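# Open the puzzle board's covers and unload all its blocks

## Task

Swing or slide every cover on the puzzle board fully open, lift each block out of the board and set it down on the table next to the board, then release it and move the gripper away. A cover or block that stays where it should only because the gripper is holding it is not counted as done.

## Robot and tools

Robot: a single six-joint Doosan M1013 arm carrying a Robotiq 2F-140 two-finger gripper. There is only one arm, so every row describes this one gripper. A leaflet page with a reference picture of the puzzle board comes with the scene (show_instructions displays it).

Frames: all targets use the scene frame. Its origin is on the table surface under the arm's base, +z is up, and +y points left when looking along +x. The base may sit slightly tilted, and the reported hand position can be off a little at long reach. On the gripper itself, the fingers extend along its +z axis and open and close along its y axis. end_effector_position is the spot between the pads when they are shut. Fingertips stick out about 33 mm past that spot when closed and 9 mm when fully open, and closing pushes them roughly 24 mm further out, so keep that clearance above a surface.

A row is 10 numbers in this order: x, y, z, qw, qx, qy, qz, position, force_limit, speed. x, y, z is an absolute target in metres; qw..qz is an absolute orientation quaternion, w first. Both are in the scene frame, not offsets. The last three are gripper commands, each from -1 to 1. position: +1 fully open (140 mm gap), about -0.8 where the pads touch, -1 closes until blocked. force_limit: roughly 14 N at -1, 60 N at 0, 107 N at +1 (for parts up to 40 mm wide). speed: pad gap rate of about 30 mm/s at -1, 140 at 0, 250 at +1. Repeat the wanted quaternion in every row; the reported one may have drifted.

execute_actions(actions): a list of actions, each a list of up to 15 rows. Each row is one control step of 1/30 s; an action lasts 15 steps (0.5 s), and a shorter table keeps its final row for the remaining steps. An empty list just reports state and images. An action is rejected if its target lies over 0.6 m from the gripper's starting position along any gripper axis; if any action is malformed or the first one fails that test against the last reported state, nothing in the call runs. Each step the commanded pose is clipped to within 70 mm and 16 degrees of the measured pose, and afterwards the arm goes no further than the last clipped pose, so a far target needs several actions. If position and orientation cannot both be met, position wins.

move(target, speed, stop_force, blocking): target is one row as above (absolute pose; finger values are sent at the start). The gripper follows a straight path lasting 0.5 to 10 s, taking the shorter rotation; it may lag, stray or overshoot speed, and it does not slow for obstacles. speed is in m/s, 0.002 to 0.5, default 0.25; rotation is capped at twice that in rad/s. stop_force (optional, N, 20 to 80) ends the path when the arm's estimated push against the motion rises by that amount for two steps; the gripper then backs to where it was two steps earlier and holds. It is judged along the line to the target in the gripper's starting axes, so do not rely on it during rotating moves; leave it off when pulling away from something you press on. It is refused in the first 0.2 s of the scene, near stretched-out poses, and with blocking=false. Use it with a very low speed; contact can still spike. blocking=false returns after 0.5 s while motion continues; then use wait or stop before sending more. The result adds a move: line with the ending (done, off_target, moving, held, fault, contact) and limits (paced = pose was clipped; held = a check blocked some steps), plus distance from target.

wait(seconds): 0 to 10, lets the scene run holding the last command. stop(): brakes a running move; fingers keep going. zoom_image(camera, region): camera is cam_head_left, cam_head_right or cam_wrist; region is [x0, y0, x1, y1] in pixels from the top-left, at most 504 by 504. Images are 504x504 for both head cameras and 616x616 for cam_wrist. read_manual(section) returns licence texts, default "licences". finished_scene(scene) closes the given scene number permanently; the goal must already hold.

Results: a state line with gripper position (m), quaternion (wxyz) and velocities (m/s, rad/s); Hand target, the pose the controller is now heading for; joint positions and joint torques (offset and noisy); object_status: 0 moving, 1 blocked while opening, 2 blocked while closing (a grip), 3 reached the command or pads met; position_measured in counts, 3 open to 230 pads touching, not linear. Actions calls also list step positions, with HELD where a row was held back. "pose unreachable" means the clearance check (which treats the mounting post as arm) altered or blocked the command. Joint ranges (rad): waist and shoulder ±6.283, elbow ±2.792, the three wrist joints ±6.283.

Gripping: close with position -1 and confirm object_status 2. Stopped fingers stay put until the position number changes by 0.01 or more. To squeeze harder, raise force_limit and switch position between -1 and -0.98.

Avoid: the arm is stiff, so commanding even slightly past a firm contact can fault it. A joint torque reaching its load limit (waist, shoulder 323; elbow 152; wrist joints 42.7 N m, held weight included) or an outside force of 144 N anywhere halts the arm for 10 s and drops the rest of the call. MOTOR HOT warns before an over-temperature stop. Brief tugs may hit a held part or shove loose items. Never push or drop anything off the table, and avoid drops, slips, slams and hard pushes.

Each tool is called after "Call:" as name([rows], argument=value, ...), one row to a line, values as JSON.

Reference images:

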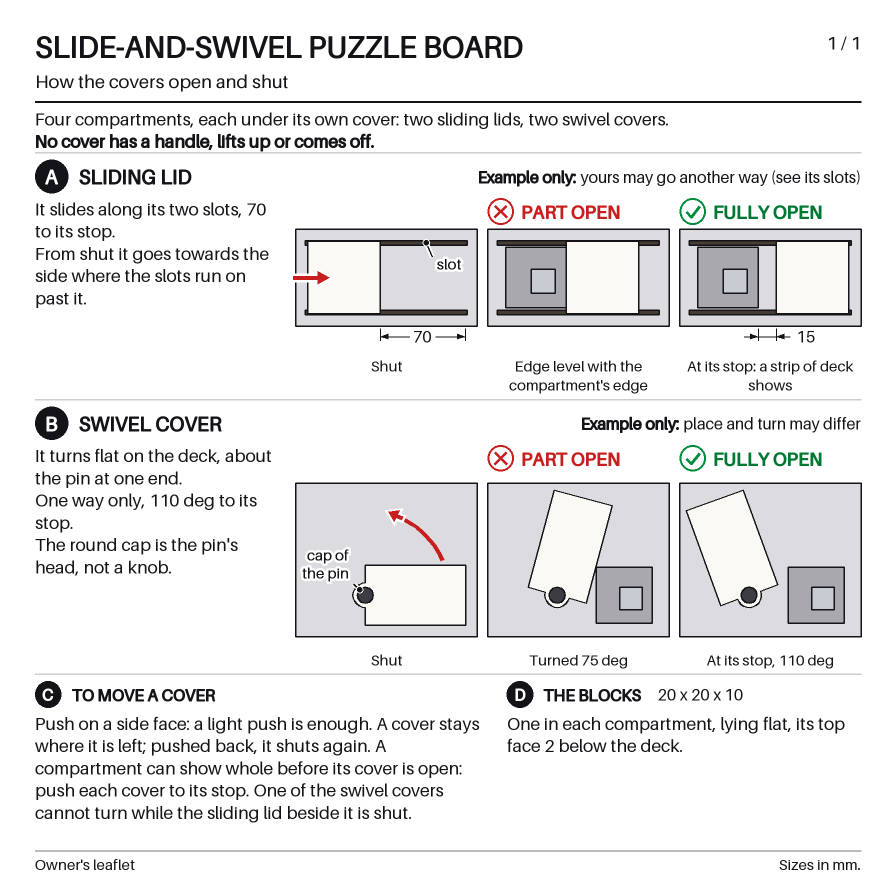

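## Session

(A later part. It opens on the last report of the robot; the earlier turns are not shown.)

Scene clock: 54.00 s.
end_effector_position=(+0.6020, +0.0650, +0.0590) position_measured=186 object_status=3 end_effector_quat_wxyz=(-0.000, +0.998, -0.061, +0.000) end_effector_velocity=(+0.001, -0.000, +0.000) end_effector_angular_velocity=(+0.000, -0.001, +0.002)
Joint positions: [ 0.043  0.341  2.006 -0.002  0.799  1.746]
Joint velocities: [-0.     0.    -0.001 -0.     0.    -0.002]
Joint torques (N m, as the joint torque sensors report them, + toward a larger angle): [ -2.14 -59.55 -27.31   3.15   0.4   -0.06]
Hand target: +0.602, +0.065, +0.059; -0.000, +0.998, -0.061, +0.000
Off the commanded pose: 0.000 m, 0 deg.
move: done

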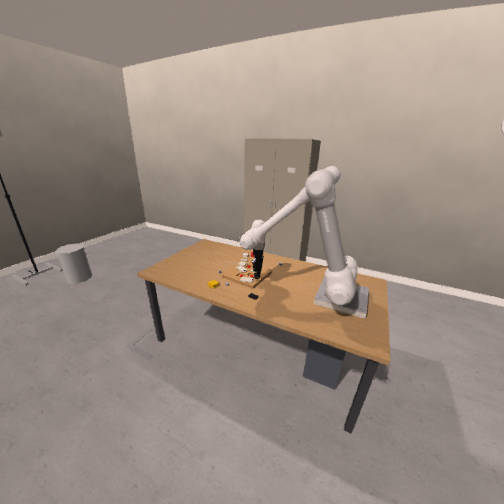

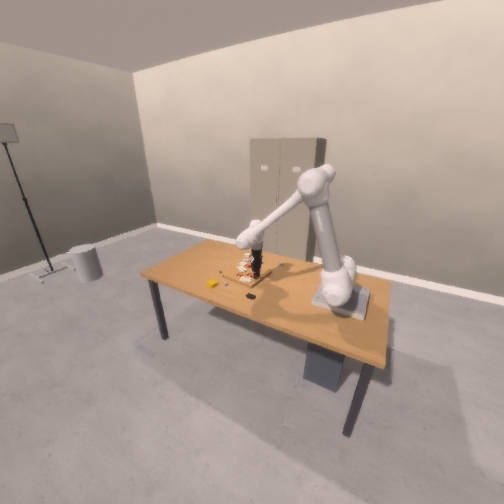

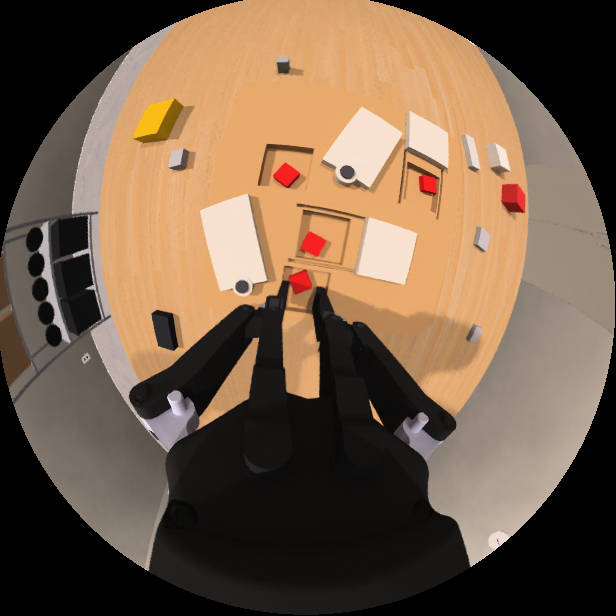

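Call:
move(target=[0.600,0.0638,0.058,0,0.998,-0.061,0,-0.45,0,0])

Call:
move(target=[0.600,0.0638,0.047,0,0.998,-0.061,0,-0.45,0,0], speed=0.005, stop_force=20)

Call:
zoom_image(camera="cam_wrist", region=[240,200,370,330])

Scene clock: 54.90 s.
end_effector_position=(+0.6000, +0.0638, +0.0580) position_measured=186 object_status=3 end_effector_quat_wxyz=(-0.000, +0.998, -0.061, +0.000) end_effector_velocity=(+0.001, -0.000, +0.000) end_effector_angular_velocity=(+0.000, -0.001, -0.003)
Joint positions: [ 0.042  0.34   2.011 -0.003  0.796  1.744]
Joint velocities: [-0.     0.    -0.001 -0.    -0.     0.003]
Joint torques (N m, as the joint torque sensors report them, + toward a larger angle): [ -0.13 -62.43 -28.     3.01   0.32   0.27]
Hand target: +0.600, +0.064, +0.058; -0.000, +0.998, -0.061, +0.000
Off the commanded pose: 0.000 m, 0 deg.
move: done

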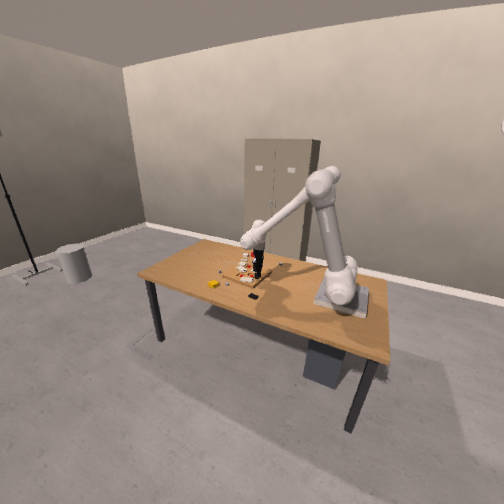

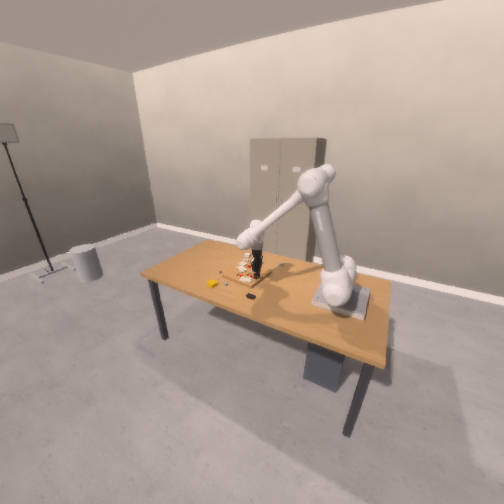

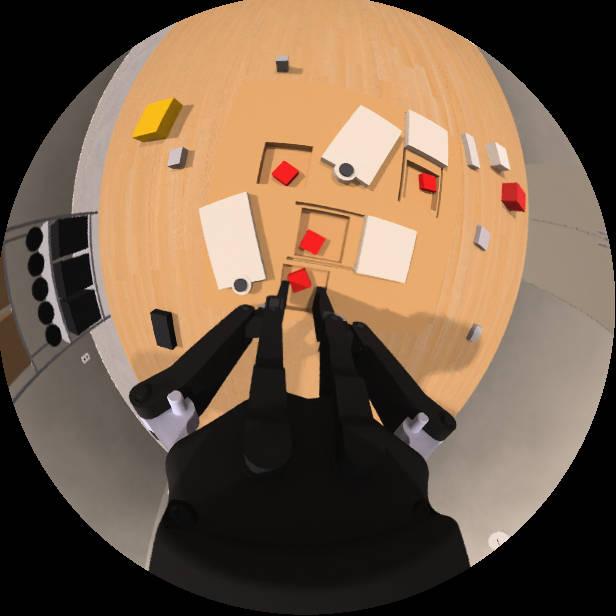

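Scene clock: 57.33 s.
end_effector_position=(+0.6000, +0.0638, +0.0470) position_measured=186 object_status=3 end_effector_quat_wxyz=(+0.000, +0.998, -0.061, -0.000) end_effector_velocity=(+0.001, -0.001, +0.000) end_effector_angular_velocity=(+0.000, -0.001, -0.002)
Joint positions: [ 0.042  0.354  2.018 -0.003  0.775  1.744]
Joint velocities: [-0.002 -0.    -0.001  0.     0.     0.   ]
Joint torques (N m, as the joint torque sensors report them, + toward a larger angle): [ -1.35 -62.1  -26.43   3.06   0.19  -0.04]
Hand target: +0.600, +0.064, +0.047; +0.000, +0.998, -0.061, +0.000
Off the commanded pose: 0.000 m, 0 deg.
move: done

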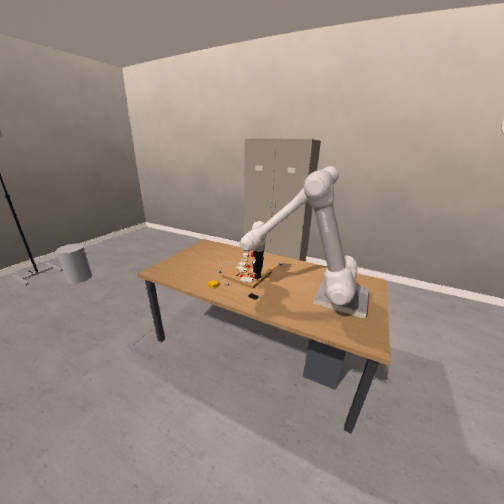

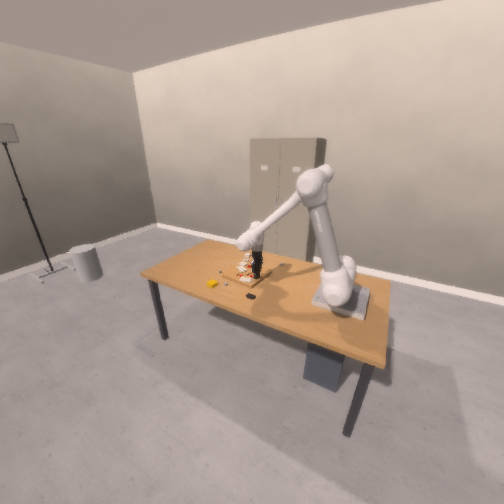

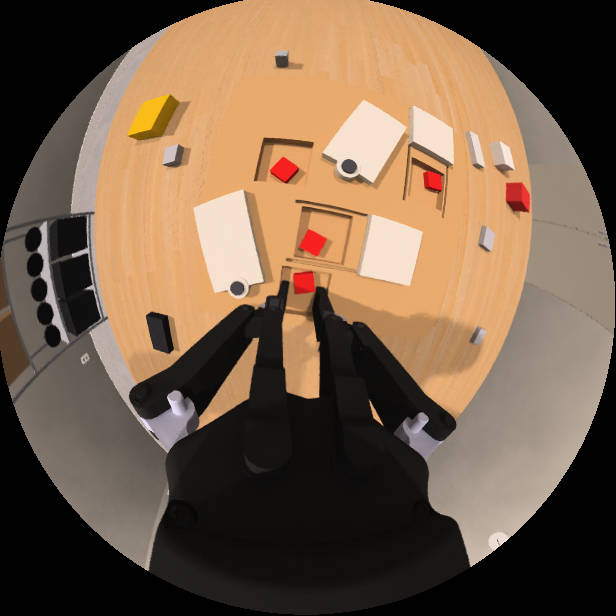

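Region (240, 200, 370, 330) of cam_wrist's 616x616 image, scaled by 3.877, with more detail than that image has.

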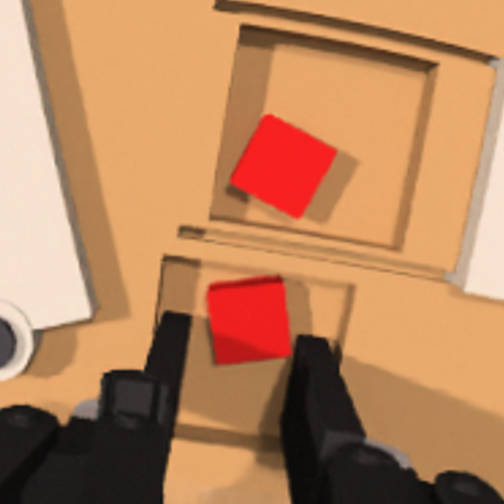

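Call:
move(target=[0.609,0.0625,0.047,0,0.998,-0.061,0,-0.45,0,0], speed=0.02)

Call:
move(target=[0.609,0.0625,0.047,0,0.998,-0.061,0,-1,0,-0.5])

Call:
move(target=[0.609,0.0625,0.075,0,0.998,-0.061,0,-1,0,0], speed=0.1)

Call:
move(target=[0.51,0.09,0.07,0,0.998,-0.061,0,-1,0,0])

Call:
move(target=[0.51,0.09,0.0365,0,0.998,-0.061,0,-1,0,0], speed=0.04)

Call:
move(target=[0.51,0.09,0.0365,0,0.998,-0.061,0,-0.45,0,0])

Call:
move(target=[0.51,0.09,0.075,0,0.998,-0.061,0,-0.45,0,0])

Call:
move(target=[0.671,0.045,0.059,0,0.998,-0.061,0,-0.45,0,0])

Call:
zoom_image(camera="cam_wrist", region=[240,200,370,330])

Scene clock: 58.50 s.
end_effector_position=(+0.6090, +0.0625, +0.0470) position_measured=186 object_status=3 end_effector_quat_wxyz=(+0.000, +0.998, -0.061, -0.000) end_effector_velocity=(-0.001, -0.000, -0.000) end_effector_angular_velocity=(+0.000, +0.001, +0.000)
Joint positions: [ 0.039  0.365  2.001 -0.003  0.781  1.742]
Joint velocities: [-0.     0.     0.001  0.    -0.    -0.001]
Joint torques (N m, as the joint torque sensors report them, + toward a larger angle): [ -0.58 -62.72 -27.66   3.32   0.14   0.05]
Hand target: +0.609, +0.063, +0.047; -0.000, +0.998, -0.061, +0.000
Off the commanded pose: 0.000 m, 0 deg.
move: done

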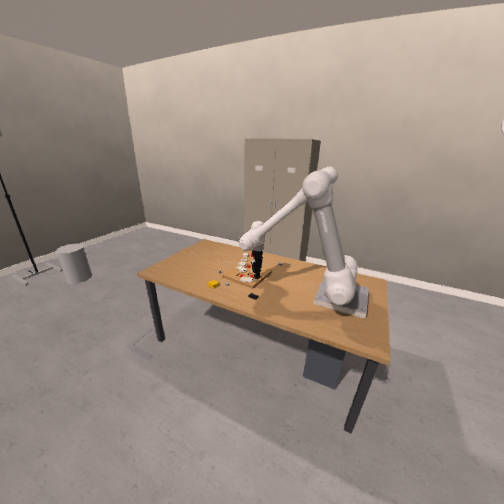

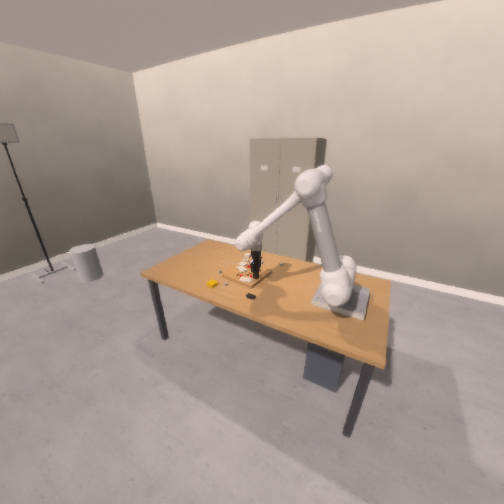

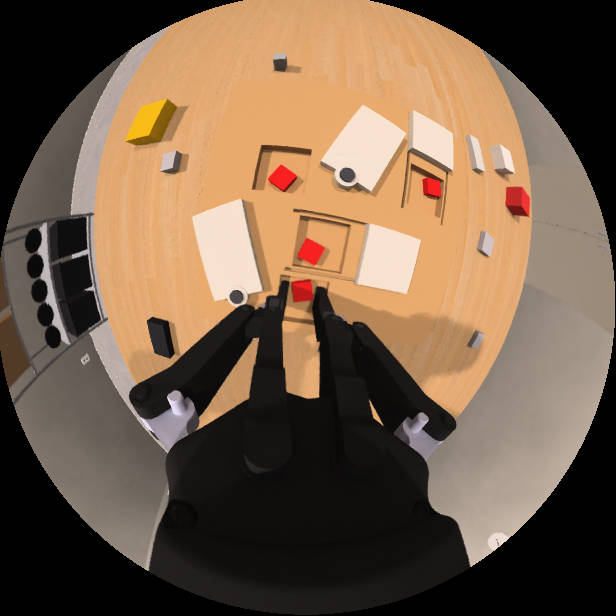

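Scene clock: 59.20 s.
end_effector_position=(+0.6090, +0.0625, +0.0470) position_measured=207 object_status=2 end_effector_quat_wxyz=(+0.000, +0.998, -0.061, +0.000) end_effector_velocity=(-0.002, -0.000, -0.001) end_effector_angular_velocity=(+0.000, +0.002, -0.000)
Joint positions: [ 0.039  0.365  2.    -0.003  0.781  1.742]
Joint velocities: [-0.    -0.     0.002  0.     0.    -0.   ]
Joint torques (N m, as the joint torque sensors report them, + toward a larger angle): [ -1.58 -56.35 -23.92   2.79  -0.71   0.12]
Hand target: +0.609, +0.063, +0.047; +0.000, +0.998, -0.061, -0.000
Off the commanded pose: 0.000 m, 0 deg.
move: done

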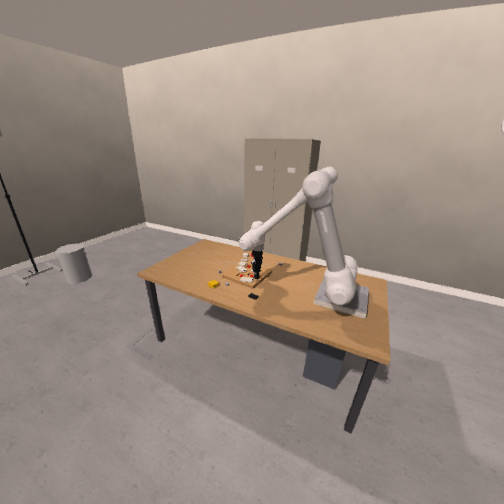

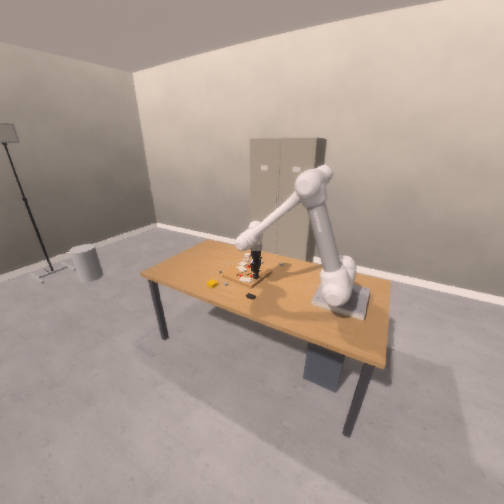

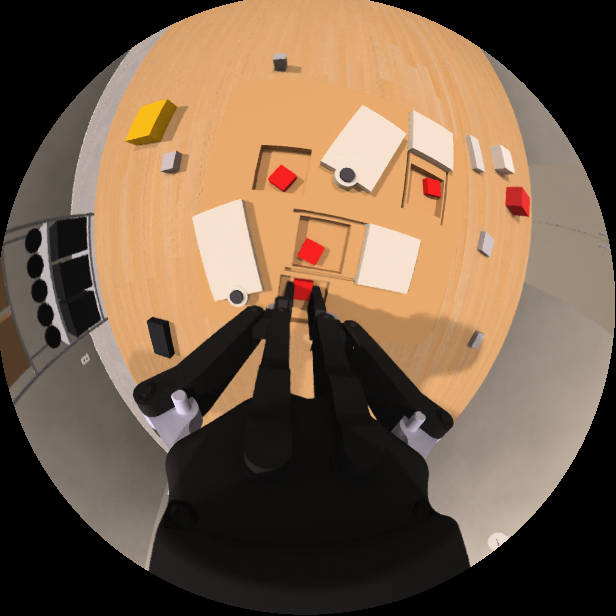

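Scene clock: 59.90 s.
end_effector_position=(+0.6090, +0.0624, +0.0750) position_measured=207 object_status=2 end_effector_quat_wxyz=(+0.000, +0.998, -0.061, -0.000) end_effector_velocity=(-0.000, +0.001, -0.000) end_effector_angular_velocity=(+0.001, +0.000, +0.001)
Joint positions: [ 0.039  0.33   1.983 -0.002  0.833  1.741]
Joint velocities: [ 0.001  0.     0.     0.001 -0.    -0.   ]
Joint torques (N m, as the joint torque sensors report them, + toward a larger angle): [ -3.32 -61.37 -29.15   3.3    0.03  -0.09]
Hand target: +0.609, +0.063, +0.075; -0.000, +0.998, -0.061, -0.000
Off the commanded pose: 0.000 m, 0 deg.
move: done

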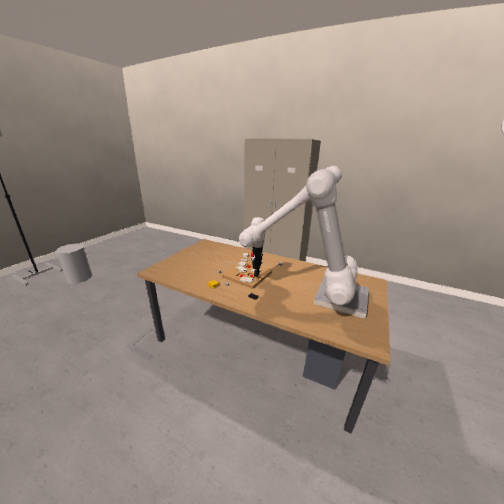

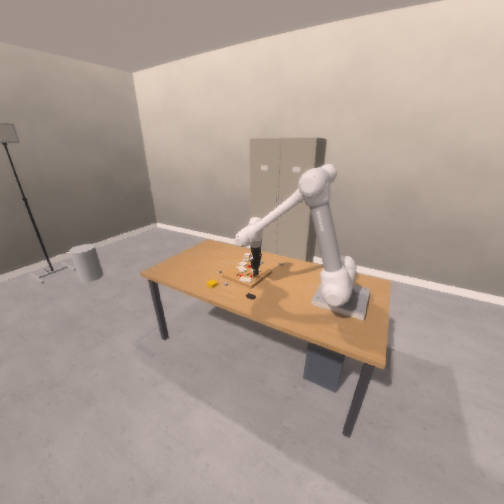

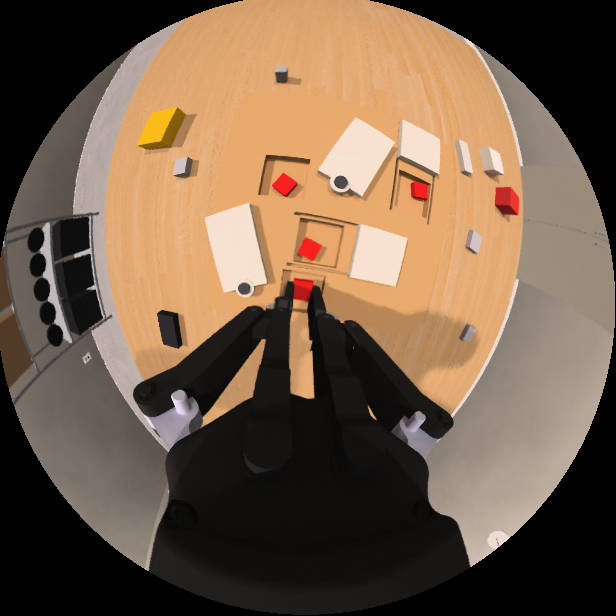

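Scene clock: 60.67 s.
end_effector_position=(+0.5100, +0.0899, +0.0701) position_measured=207 object_status=2 end_effector_quat_wxyz=(+0.000, +0.998, -0.061, -0.000) end_effector_velocity=(-0.000, -0.000, +0.000) end_effector_angular_velocity=(-0.001, +0.000, +0.001)
Joint positions: [ 0.101  0.212  2.162 -0.002  0.772  1.804]
Joint velocities: [ 0.001 -0.001  0.001 -0.001  0.001  0.001]
Joint torques (N m, as the joint torque sensors report them, + toward a larger angle): [ -2.57 -46.24 -27.06   3.62   0.27  -0.19]
Hand target: +0.510, +0.090, +0.070; +0.000, +0.998, -0.061, -0.000
Off the commanded pose: 0.000 m, 0 deg.
move: done

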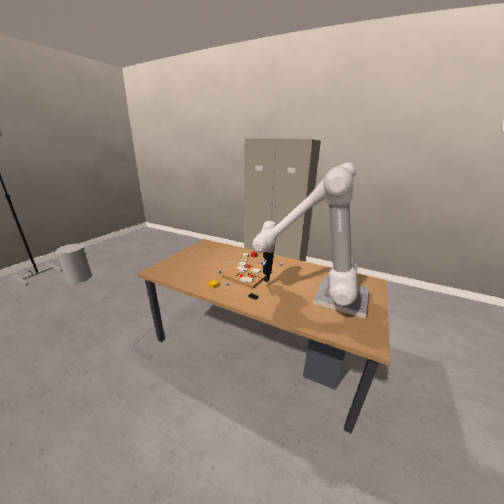

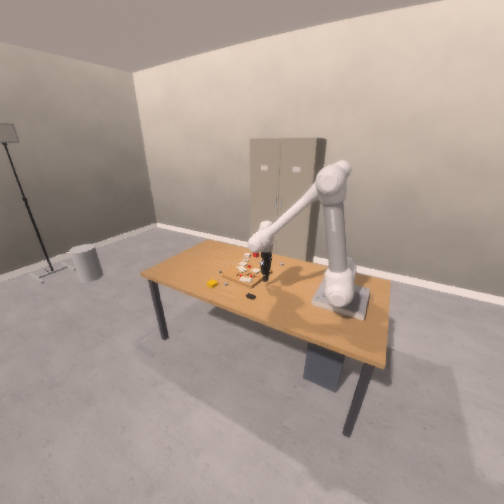

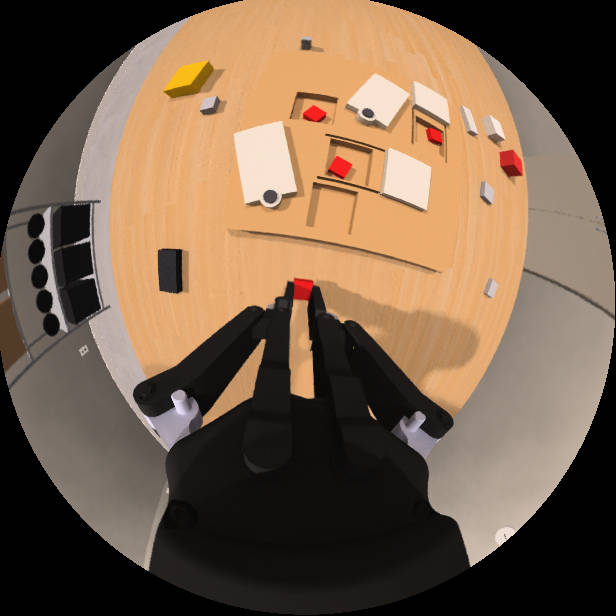

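Scene clock: 61.73 s.
end_effector_position=(+0.5100, +0.0900, +0.0365) position_measured=207 object_status=2 end_effector_quat_wxyz=(+0.000, +0.998, -0.061, +0.000) end_effector_velocity=(+0.000, -0.001, -0.000) end_effector_angular_velocity=(-0.000, -0.000, -0.001)
Joint positions: [ 0.101  0.26   2.185 -0.002  0.701  1.804]
Joint velocities: [-0.001 -0.     0.    -0.    -0.    -0.   ]
Joint torques (N m, as the joint torque sensors report them, + toward a larger angle): [ -2.11 -50.72 -25.23   2.97   0.01  -0.08]
Hand target: +0.510, +0.090, +0.036; +0.000, +0.998, -0.061, +0.000
Off the commanded pose: 0.000 m, 0 deg.
move: done

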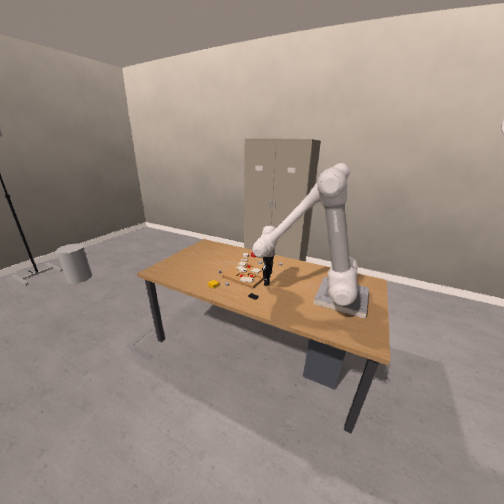

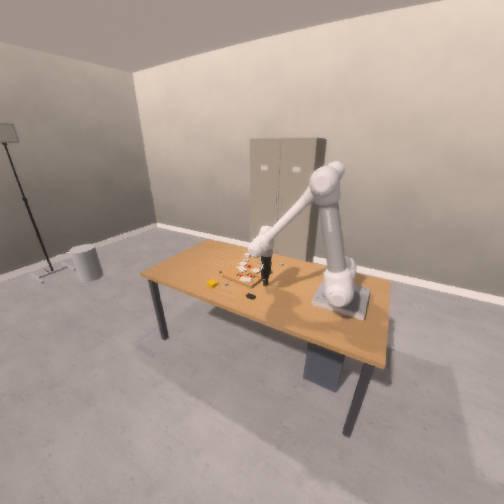

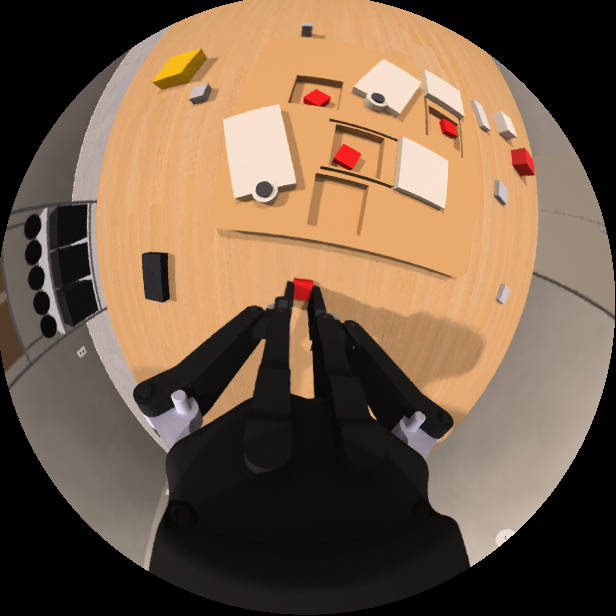

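Scene clock: 62.43 s.
end_effector_position=(+0.5100, +0.0900, +0.0365) position_measured=186 object_status=3 end_effector_quat_wxyz=(+0.000, +0.998, -0.061, -0.000) end_effector_velocity=(-0.000, -0.000, -0.000) end_effector_angular_velocity=(-0.000, -0.000, +0.002)
Joint positions: [ 0.101  0.26   2.185 -0.002  0.701  1.804]
Joint velocities: [-0.    -0.     0.    -0.    -0.    -0.002]
Joint torques (N m, as the joint torque sensors report them, + toward a larger angle): [ -4.22 -48.84 -26.01   2.9    0.36  -0.16]
Hand target: +0.510, +0.090, +0.036; +0.000, +0.998, -0.061, +0.000
Off the commanded pose: 0.000 m, 0 deg.
move: done

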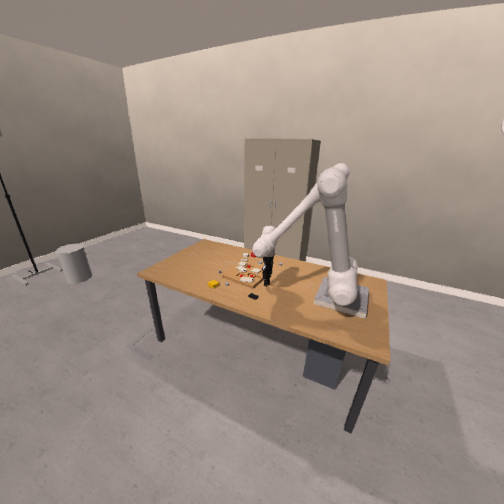

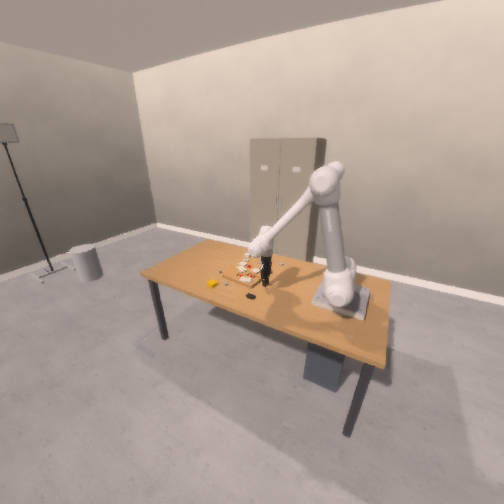

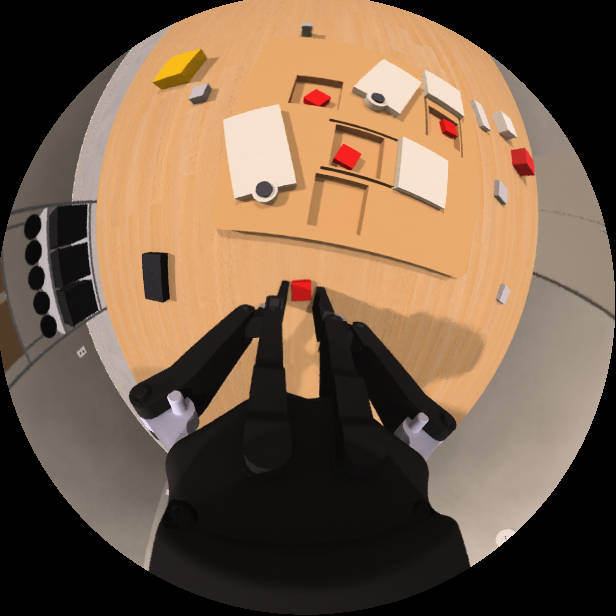

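Scene clock: 63.13 s.
end_effector_position=(+0.5100, +0.0900, +0.0750) position_measured=186 object_status=3 end_effector_quat_wxyz=(-0.000, +0.998, -0.061, -0.000) end_effector_velocity=(-0.001, -0.001, -0.000) end_effector_angular_velocity=(-0.000, +0.001, -0.001)
Joint positions: [ 0.101  0.205  2.159 -0.002  0.783  1.803]
Joint velocities: [-0.002 -0.     0.001 -0.     0.001 -0.   ]
Joint torques (N m, as the joint torque sensors report them, + toward a larger angle): [ -3.18 -47.51 -27.04   3.09   0.25   0.37]
Hand target: +0.510, +0.090, +0.075; -0.000, +0.998, -0.061, -0.000
Off the commanded pose: 0.000 m, 0 deg.
move: done

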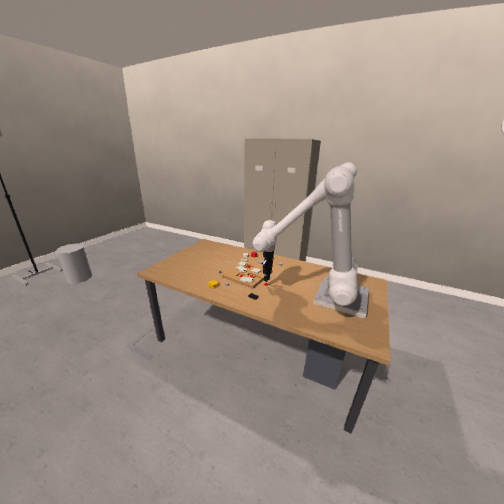

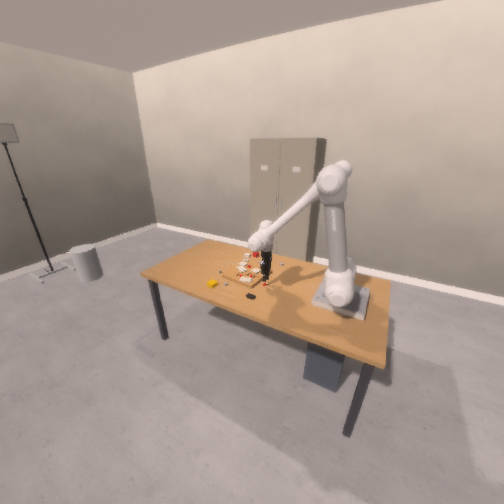

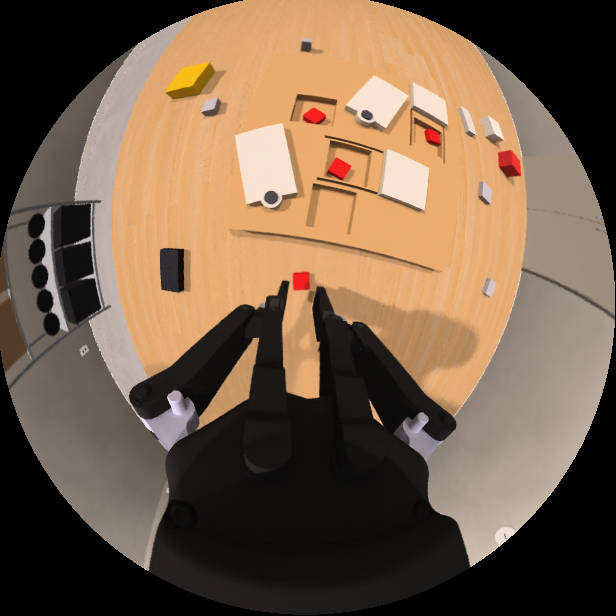

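Scene clock: 64.17 s.
end_effector_position=(+0.6710, +0.0450, +0.0589) position_measured=186 object_status=3 end_effector_quat_wxyz=(+0.000, +0.998, -0.061, +0.000) end_effector_velocity=(+0.001, -0.000, +0.000) end_effector_angular_velocity=(+0.003, -0.001, -0.005)
Joint positions: [ 0.009  0.426  1.874 -0.003  0.846  1.711]
Joint velocities: [-0.002  0.001 -0.001  0.004 -0.     0.001]
Joint torques (N m, as the joint torque sensors report them, + toward a larger angle): [ -0.25 -71.08 -29.12   2.85   0.23   0.  ]
Hand target: +0.671, +0.045, +0.059; -0.000, +0.998, -0.061, +0.000
Off the commanded pose: 0.000 m, 0 deg.
move: done

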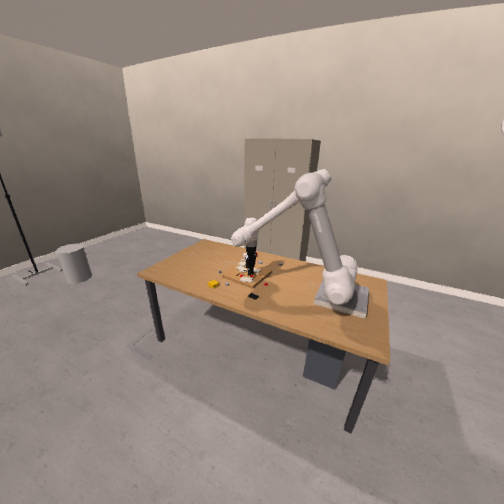

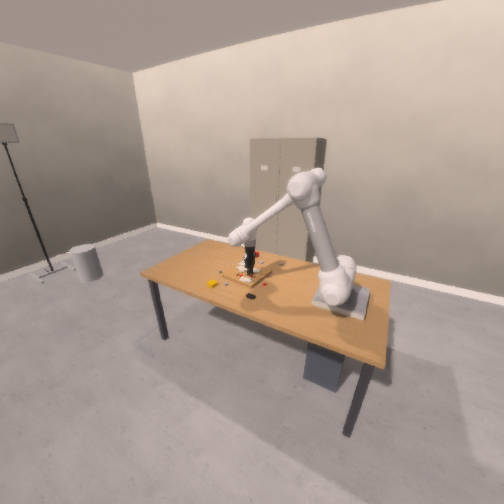

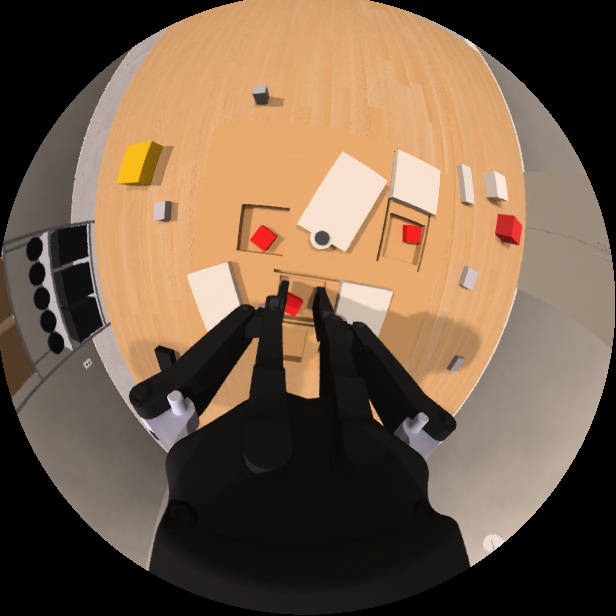

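Region (240, 200, 370, 330) of cam_wrist's 616x616 image, scaled by 3.877, with more detail than that image has.

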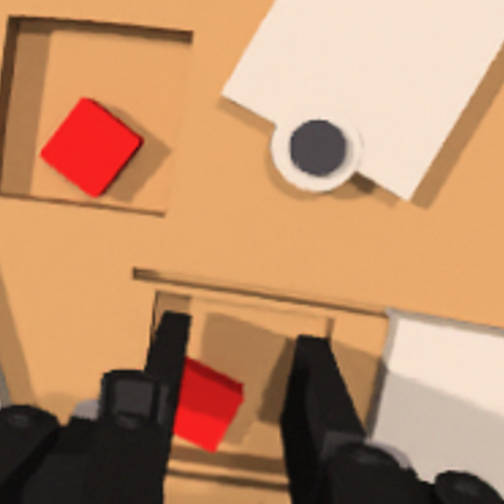

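Call:
move(target=[0.674,0.0458,0.058,0,0.998,-0.061,0,-0.45,0,0])

Call:
move(target=[0.674,0.0458,0.047,0,0.998,-0.061,0,-0.45,0,0], speed=0.005, stop_force=20)

Call:
zoom_image(camera="cam_wrist", region=[240,230,370,360])

Scene clock: 65.03 s.
end_effector_position=(+0.6740, +0.0458, +0.0580) position_measured=186 object_status=3 end_effector_quat_wxyz=(-0.000, +0.998, -0.061, -0.000) end_effector_velocity=(-0.001, +0.001, -0.001) end_effector_angular_velocity=(+0.000, +0.002, +0.001)
Joint positions: [ 0.01   0.431  1.868 -0.002  0.847  1.712]
Joint velocities: [0.001 0.    0.002 0.    0.    0.   ]
Joint torques (N m, as the joint torque sensors report them, + toward a larger angle): [ -1.97 -70.82 -29.38   3.05   0.02   0.09]
Hand target: +0.674, +0.046, +0.058; +0.000, +0.998, -0.061, -0.000
Off the commanded pose: 0.000 m, 0 deg.
move: done

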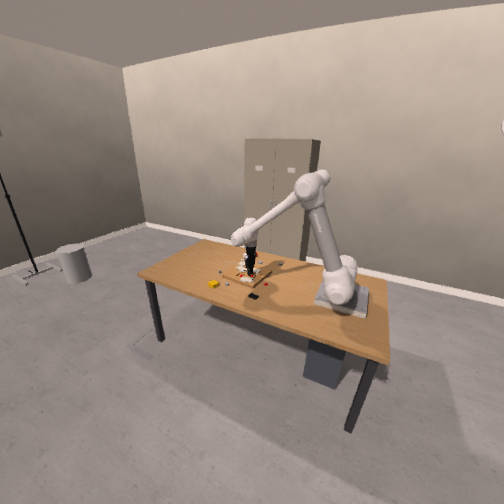

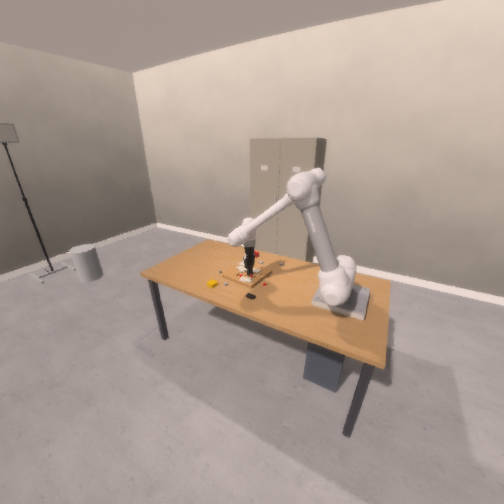

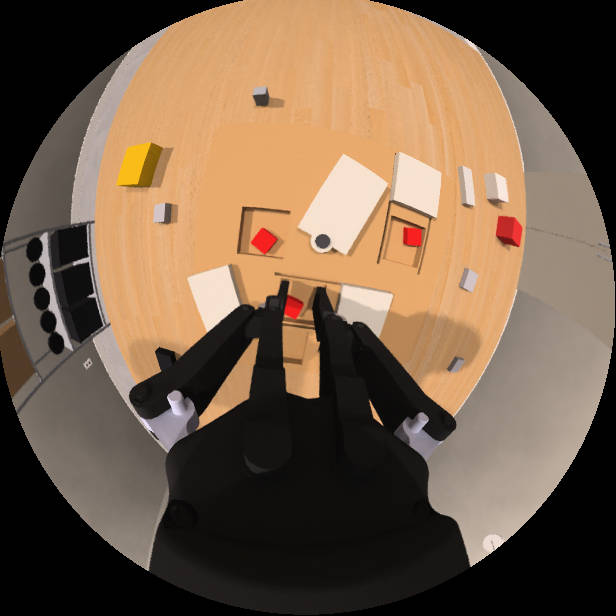

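Scene clock: 66.73 s.
end_effector_position=(+0.6739, +0.0458, +0.0510) position_measured=186 object_status=3 end_effector_quat_wxyz=(-0.000, +0.998, -0.061, -0.000) end_effector_velocity=(+0.001, -0.000, +0.001) end_effector_angular_velocity=(-0.000, -0.002, -0.000)
Joint positions: [ 0.01   0.439  1.872 -0.003  0.835  1.712]
Joint velocities: [-0.001 -0.001 -0.002 -0.     0.001 -0.   ]
Joint torques (N m, as the joint torque sensors report them, + toward a larger angle): [ -5.83 -54.79 -15.15   1.49   1.19  -0.2 ]
Hand target: +0.674, +0.046, +0.051; -0.000, +0.998, -0.061, +0.000
Off the commanded pose: 0.004 m, 0 deg.
move: contact

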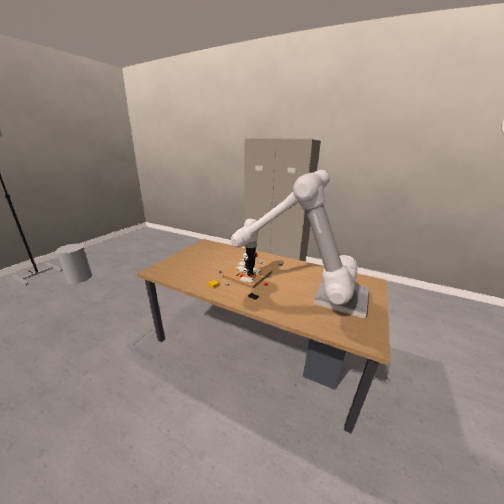

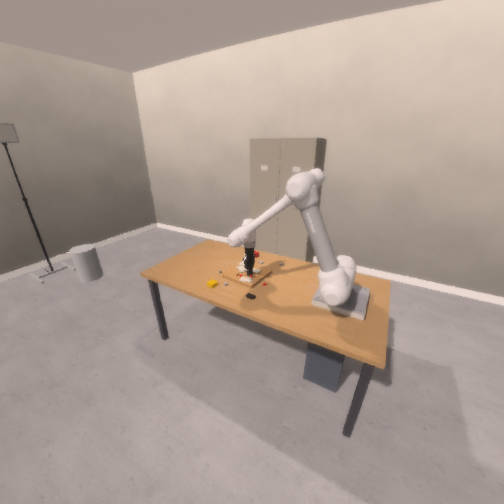

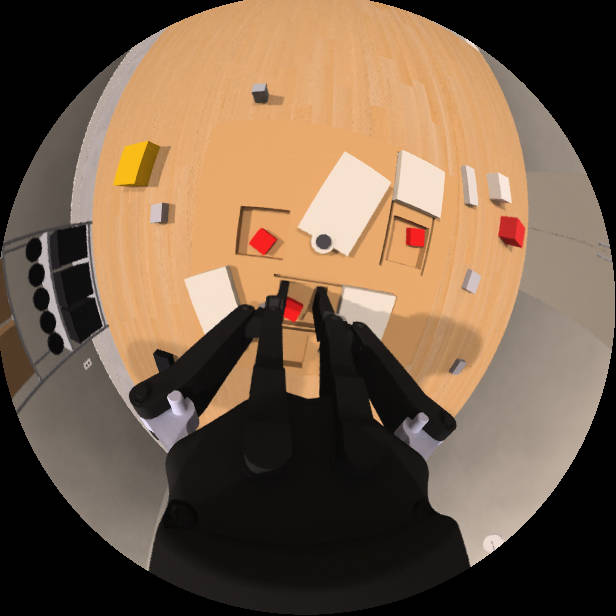

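Region (240, 230, 370, 360) of cam_wrist's 616x616 image, scaled by 3.877, with more detail than that image has.

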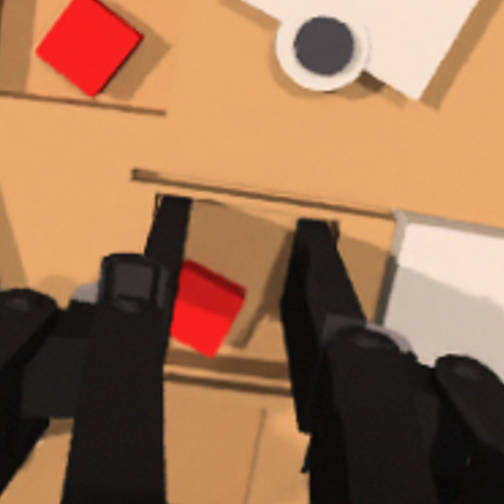

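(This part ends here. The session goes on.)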